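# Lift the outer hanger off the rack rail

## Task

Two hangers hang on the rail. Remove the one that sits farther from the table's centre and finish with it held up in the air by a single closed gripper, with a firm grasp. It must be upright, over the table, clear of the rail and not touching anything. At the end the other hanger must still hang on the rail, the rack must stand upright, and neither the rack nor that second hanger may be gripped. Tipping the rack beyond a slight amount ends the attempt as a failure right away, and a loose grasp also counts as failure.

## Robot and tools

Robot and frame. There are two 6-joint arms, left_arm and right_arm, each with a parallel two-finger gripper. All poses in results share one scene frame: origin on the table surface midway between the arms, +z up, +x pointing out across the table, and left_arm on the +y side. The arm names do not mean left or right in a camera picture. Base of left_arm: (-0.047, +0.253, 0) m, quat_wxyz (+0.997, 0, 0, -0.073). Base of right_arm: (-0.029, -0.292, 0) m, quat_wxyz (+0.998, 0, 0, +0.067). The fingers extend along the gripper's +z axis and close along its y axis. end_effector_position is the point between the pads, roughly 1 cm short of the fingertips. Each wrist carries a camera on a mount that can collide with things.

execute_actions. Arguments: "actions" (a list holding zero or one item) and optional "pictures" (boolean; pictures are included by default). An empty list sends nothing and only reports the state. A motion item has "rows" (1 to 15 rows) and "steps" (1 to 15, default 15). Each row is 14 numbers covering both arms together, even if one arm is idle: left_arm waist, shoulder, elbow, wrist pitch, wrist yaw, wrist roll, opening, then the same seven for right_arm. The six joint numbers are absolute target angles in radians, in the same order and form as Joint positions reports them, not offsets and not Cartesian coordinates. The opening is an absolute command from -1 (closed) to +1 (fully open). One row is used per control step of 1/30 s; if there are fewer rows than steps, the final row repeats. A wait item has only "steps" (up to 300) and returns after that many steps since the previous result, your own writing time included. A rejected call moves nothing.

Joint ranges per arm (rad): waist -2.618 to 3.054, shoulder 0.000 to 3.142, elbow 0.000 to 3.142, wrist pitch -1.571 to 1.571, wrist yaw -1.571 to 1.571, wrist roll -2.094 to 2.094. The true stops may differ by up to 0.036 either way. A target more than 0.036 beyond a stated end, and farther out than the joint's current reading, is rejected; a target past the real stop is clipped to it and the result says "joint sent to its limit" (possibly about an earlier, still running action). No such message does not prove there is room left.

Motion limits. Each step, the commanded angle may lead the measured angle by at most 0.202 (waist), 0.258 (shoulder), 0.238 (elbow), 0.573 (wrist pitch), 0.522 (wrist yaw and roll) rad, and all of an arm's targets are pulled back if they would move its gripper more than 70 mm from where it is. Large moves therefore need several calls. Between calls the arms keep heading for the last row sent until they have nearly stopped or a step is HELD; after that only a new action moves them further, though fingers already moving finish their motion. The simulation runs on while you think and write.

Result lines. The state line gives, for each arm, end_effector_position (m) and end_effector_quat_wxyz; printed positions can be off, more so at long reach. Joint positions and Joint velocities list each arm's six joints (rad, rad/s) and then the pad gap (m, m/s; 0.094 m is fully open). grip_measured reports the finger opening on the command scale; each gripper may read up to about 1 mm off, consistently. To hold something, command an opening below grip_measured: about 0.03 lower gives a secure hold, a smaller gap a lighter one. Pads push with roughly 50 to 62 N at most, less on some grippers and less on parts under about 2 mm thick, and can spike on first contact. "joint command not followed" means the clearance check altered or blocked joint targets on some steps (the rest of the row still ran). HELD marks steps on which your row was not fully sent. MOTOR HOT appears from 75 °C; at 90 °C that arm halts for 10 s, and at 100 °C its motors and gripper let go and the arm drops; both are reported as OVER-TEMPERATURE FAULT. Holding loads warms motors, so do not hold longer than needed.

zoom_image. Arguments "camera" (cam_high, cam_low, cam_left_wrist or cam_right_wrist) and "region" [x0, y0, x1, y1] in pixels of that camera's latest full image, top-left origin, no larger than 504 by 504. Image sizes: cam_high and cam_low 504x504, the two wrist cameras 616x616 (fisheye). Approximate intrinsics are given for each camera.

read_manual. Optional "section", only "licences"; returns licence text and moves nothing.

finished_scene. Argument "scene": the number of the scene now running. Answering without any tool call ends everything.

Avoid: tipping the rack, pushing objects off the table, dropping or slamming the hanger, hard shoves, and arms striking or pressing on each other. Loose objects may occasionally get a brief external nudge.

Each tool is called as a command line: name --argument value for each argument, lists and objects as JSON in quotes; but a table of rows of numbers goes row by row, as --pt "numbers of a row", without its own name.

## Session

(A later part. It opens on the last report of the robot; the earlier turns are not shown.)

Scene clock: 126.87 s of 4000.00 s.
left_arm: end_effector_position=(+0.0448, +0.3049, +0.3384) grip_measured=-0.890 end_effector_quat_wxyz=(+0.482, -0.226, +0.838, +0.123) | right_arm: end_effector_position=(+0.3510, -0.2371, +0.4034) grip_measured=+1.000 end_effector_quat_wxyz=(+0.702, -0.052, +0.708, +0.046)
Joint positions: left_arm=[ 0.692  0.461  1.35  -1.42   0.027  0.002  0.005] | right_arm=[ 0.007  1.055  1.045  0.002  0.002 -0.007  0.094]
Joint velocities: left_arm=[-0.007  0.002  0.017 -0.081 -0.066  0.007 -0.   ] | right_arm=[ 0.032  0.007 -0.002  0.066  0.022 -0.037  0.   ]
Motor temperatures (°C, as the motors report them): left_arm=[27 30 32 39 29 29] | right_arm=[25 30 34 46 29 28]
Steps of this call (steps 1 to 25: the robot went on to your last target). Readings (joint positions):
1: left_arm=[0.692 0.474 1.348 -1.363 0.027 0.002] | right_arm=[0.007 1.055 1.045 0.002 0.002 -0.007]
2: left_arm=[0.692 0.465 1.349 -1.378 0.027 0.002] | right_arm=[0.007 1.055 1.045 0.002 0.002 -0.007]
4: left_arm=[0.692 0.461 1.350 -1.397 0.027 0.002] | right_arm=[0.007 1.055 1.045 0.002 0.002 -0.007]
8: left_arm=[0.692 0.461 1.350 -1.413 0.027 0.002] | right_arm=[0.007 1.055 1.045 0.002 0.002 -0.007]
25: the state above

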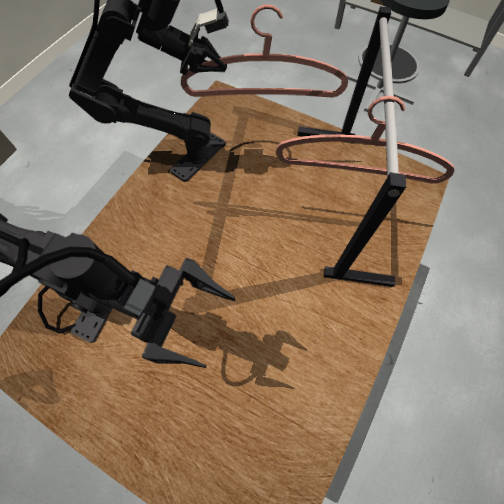

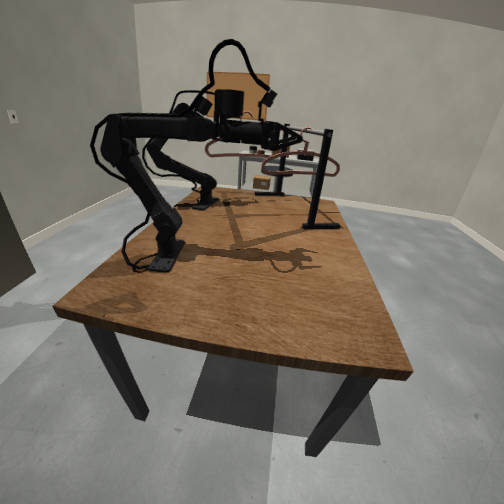

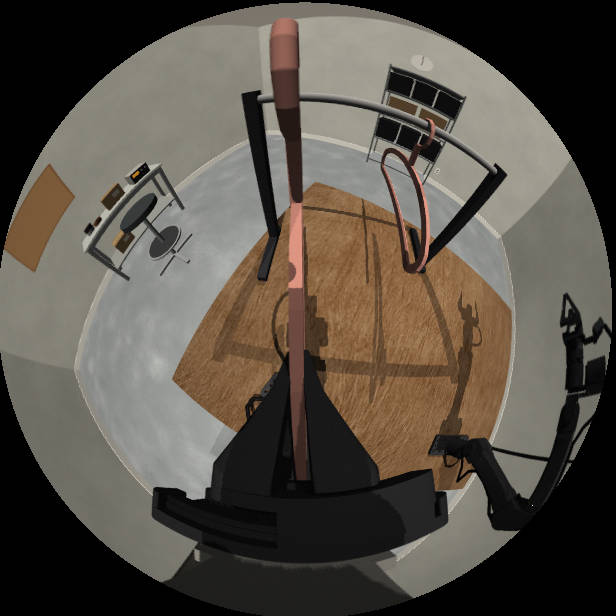

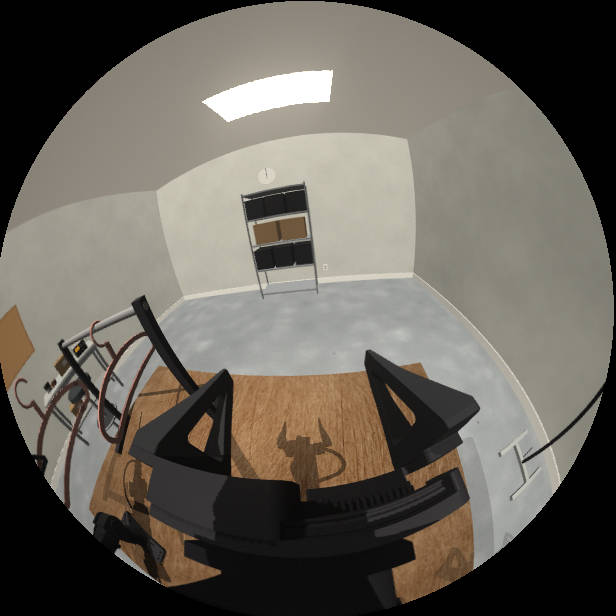

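execute_actions --actions '[{"rows":[[0.69,0.46,1.375,-1.405,0.04,0,-0.94,0.007,1.055,1.045,0,0,0,1],[0.68,0.46,1.375,-1.405,0.04,0,-0.94,0.007,1.055,1.045,0,0,0,1],[0.67,0.46,1.375,-1.405,0.04,0,-0.94,0.007,1.055,1.045,0,0,0,1],[0.66,0.46,1.375,-1.405,0.04,0,-0.94,0.007,1.055,1.045,0,0,0,1],[0.65,0.46,1.375,-1.405,0.04,0,-0.94,0.007,1.055,1.045,0,0,0,1],[0.64,0.46,1.375,-1.405,0.04,0,-0.94,0.007,1.055,1.045,0,0,0,1],[0.63,0.46,1.375,-1.405,0.04,0,-0.94,0.007,1.055,1.045,0,0,0,1]],"steps":15}]'

Scene clock: 133.43 s of 4000.00 s.
left_arm: end_effector_position=(+0.0474, +0.2999, +0.3384) grip_measured=-0.890 end_effector_quat_wxyz=(+0.485, -0.204, +0.843, +0.110) | right_arm: end_effector_position=(+0.3510, -0.2371, +0.4034) grip_measured=+1.000 end_effector_quat_wxyz=(+0.702, -0.052, +0.708, +0.046)
Joint positions: left_arm=[ 0.64   0.461  1.35  -1.42   0.028  0.002  0.005] | right_arm=[ 0.007  1.055  1.045  0.002  0.002 -0.007  0.094]
Joint velocities: left_arm=[ 0.002  0.002  0.007 -0.022  0.022  0.037  0.001] | right_arm=[-0.017 -0.022 -0.012  0.051 -0.022 -0.051  0.   ]
Motor temperatures (°C, as the motors report them): left_arm=[27 30 32 39 29 29] | right_arm=[25 30 34 46 29 28]
Steps of this call (steps 1 to 15: the robot went on to your last target; steps 16 to 90: nothing new was sent; then 3.07 s passed at rest; steps 91 to 105: all 15 steps of this action). Readings (joint positions):
91: left_arm=[0.692 0.461 1.350 -1.420 0.027 0.002] | right_arm=[0.007 1.055 1.045 0.002 0.002 -0.007]
92: left_arm=[0.692 0.461 1.350 -1.420 0.027 0.002] | right_arm=[0.007 1.055 1.045 0.002 0.002 -0.007]
94: left_arm=[0.683 0.461 1.350 -1.420 0.027 0.002] | right_arm=[0.007 1.055 1.045 0.002 0.002 -0.007]
98: left_arm=[0.647 0.461 1.350 -1.420 0.028 0.002] | right_arm=[0.007 1.055 1.045 0.002 0.002 -0.007]
105: the state above

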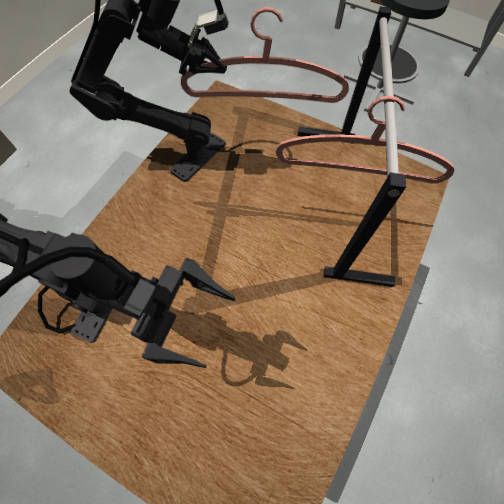

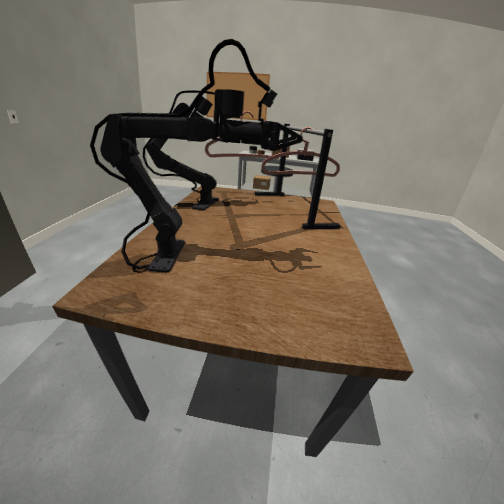

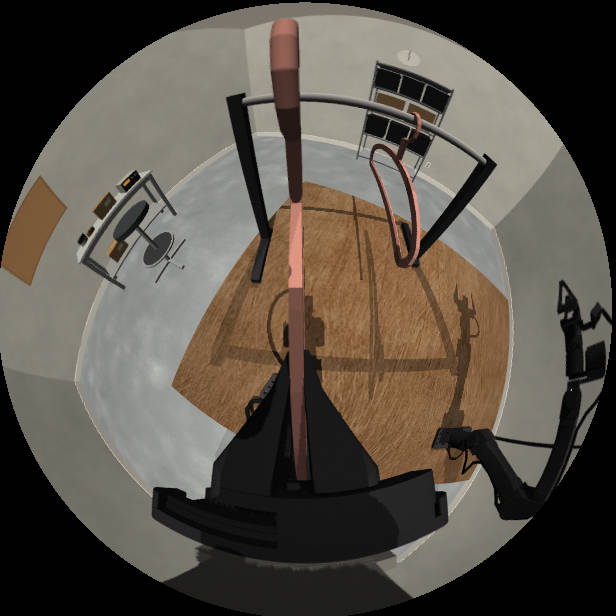

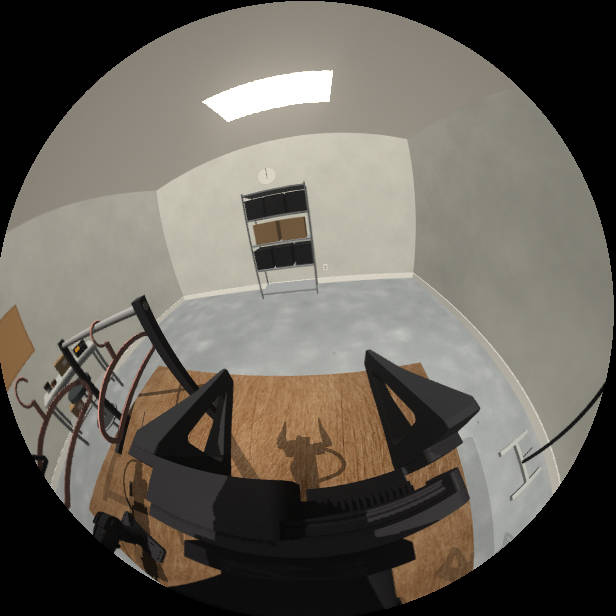

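finished_scene --scene 2

The scene is finished: the task was done.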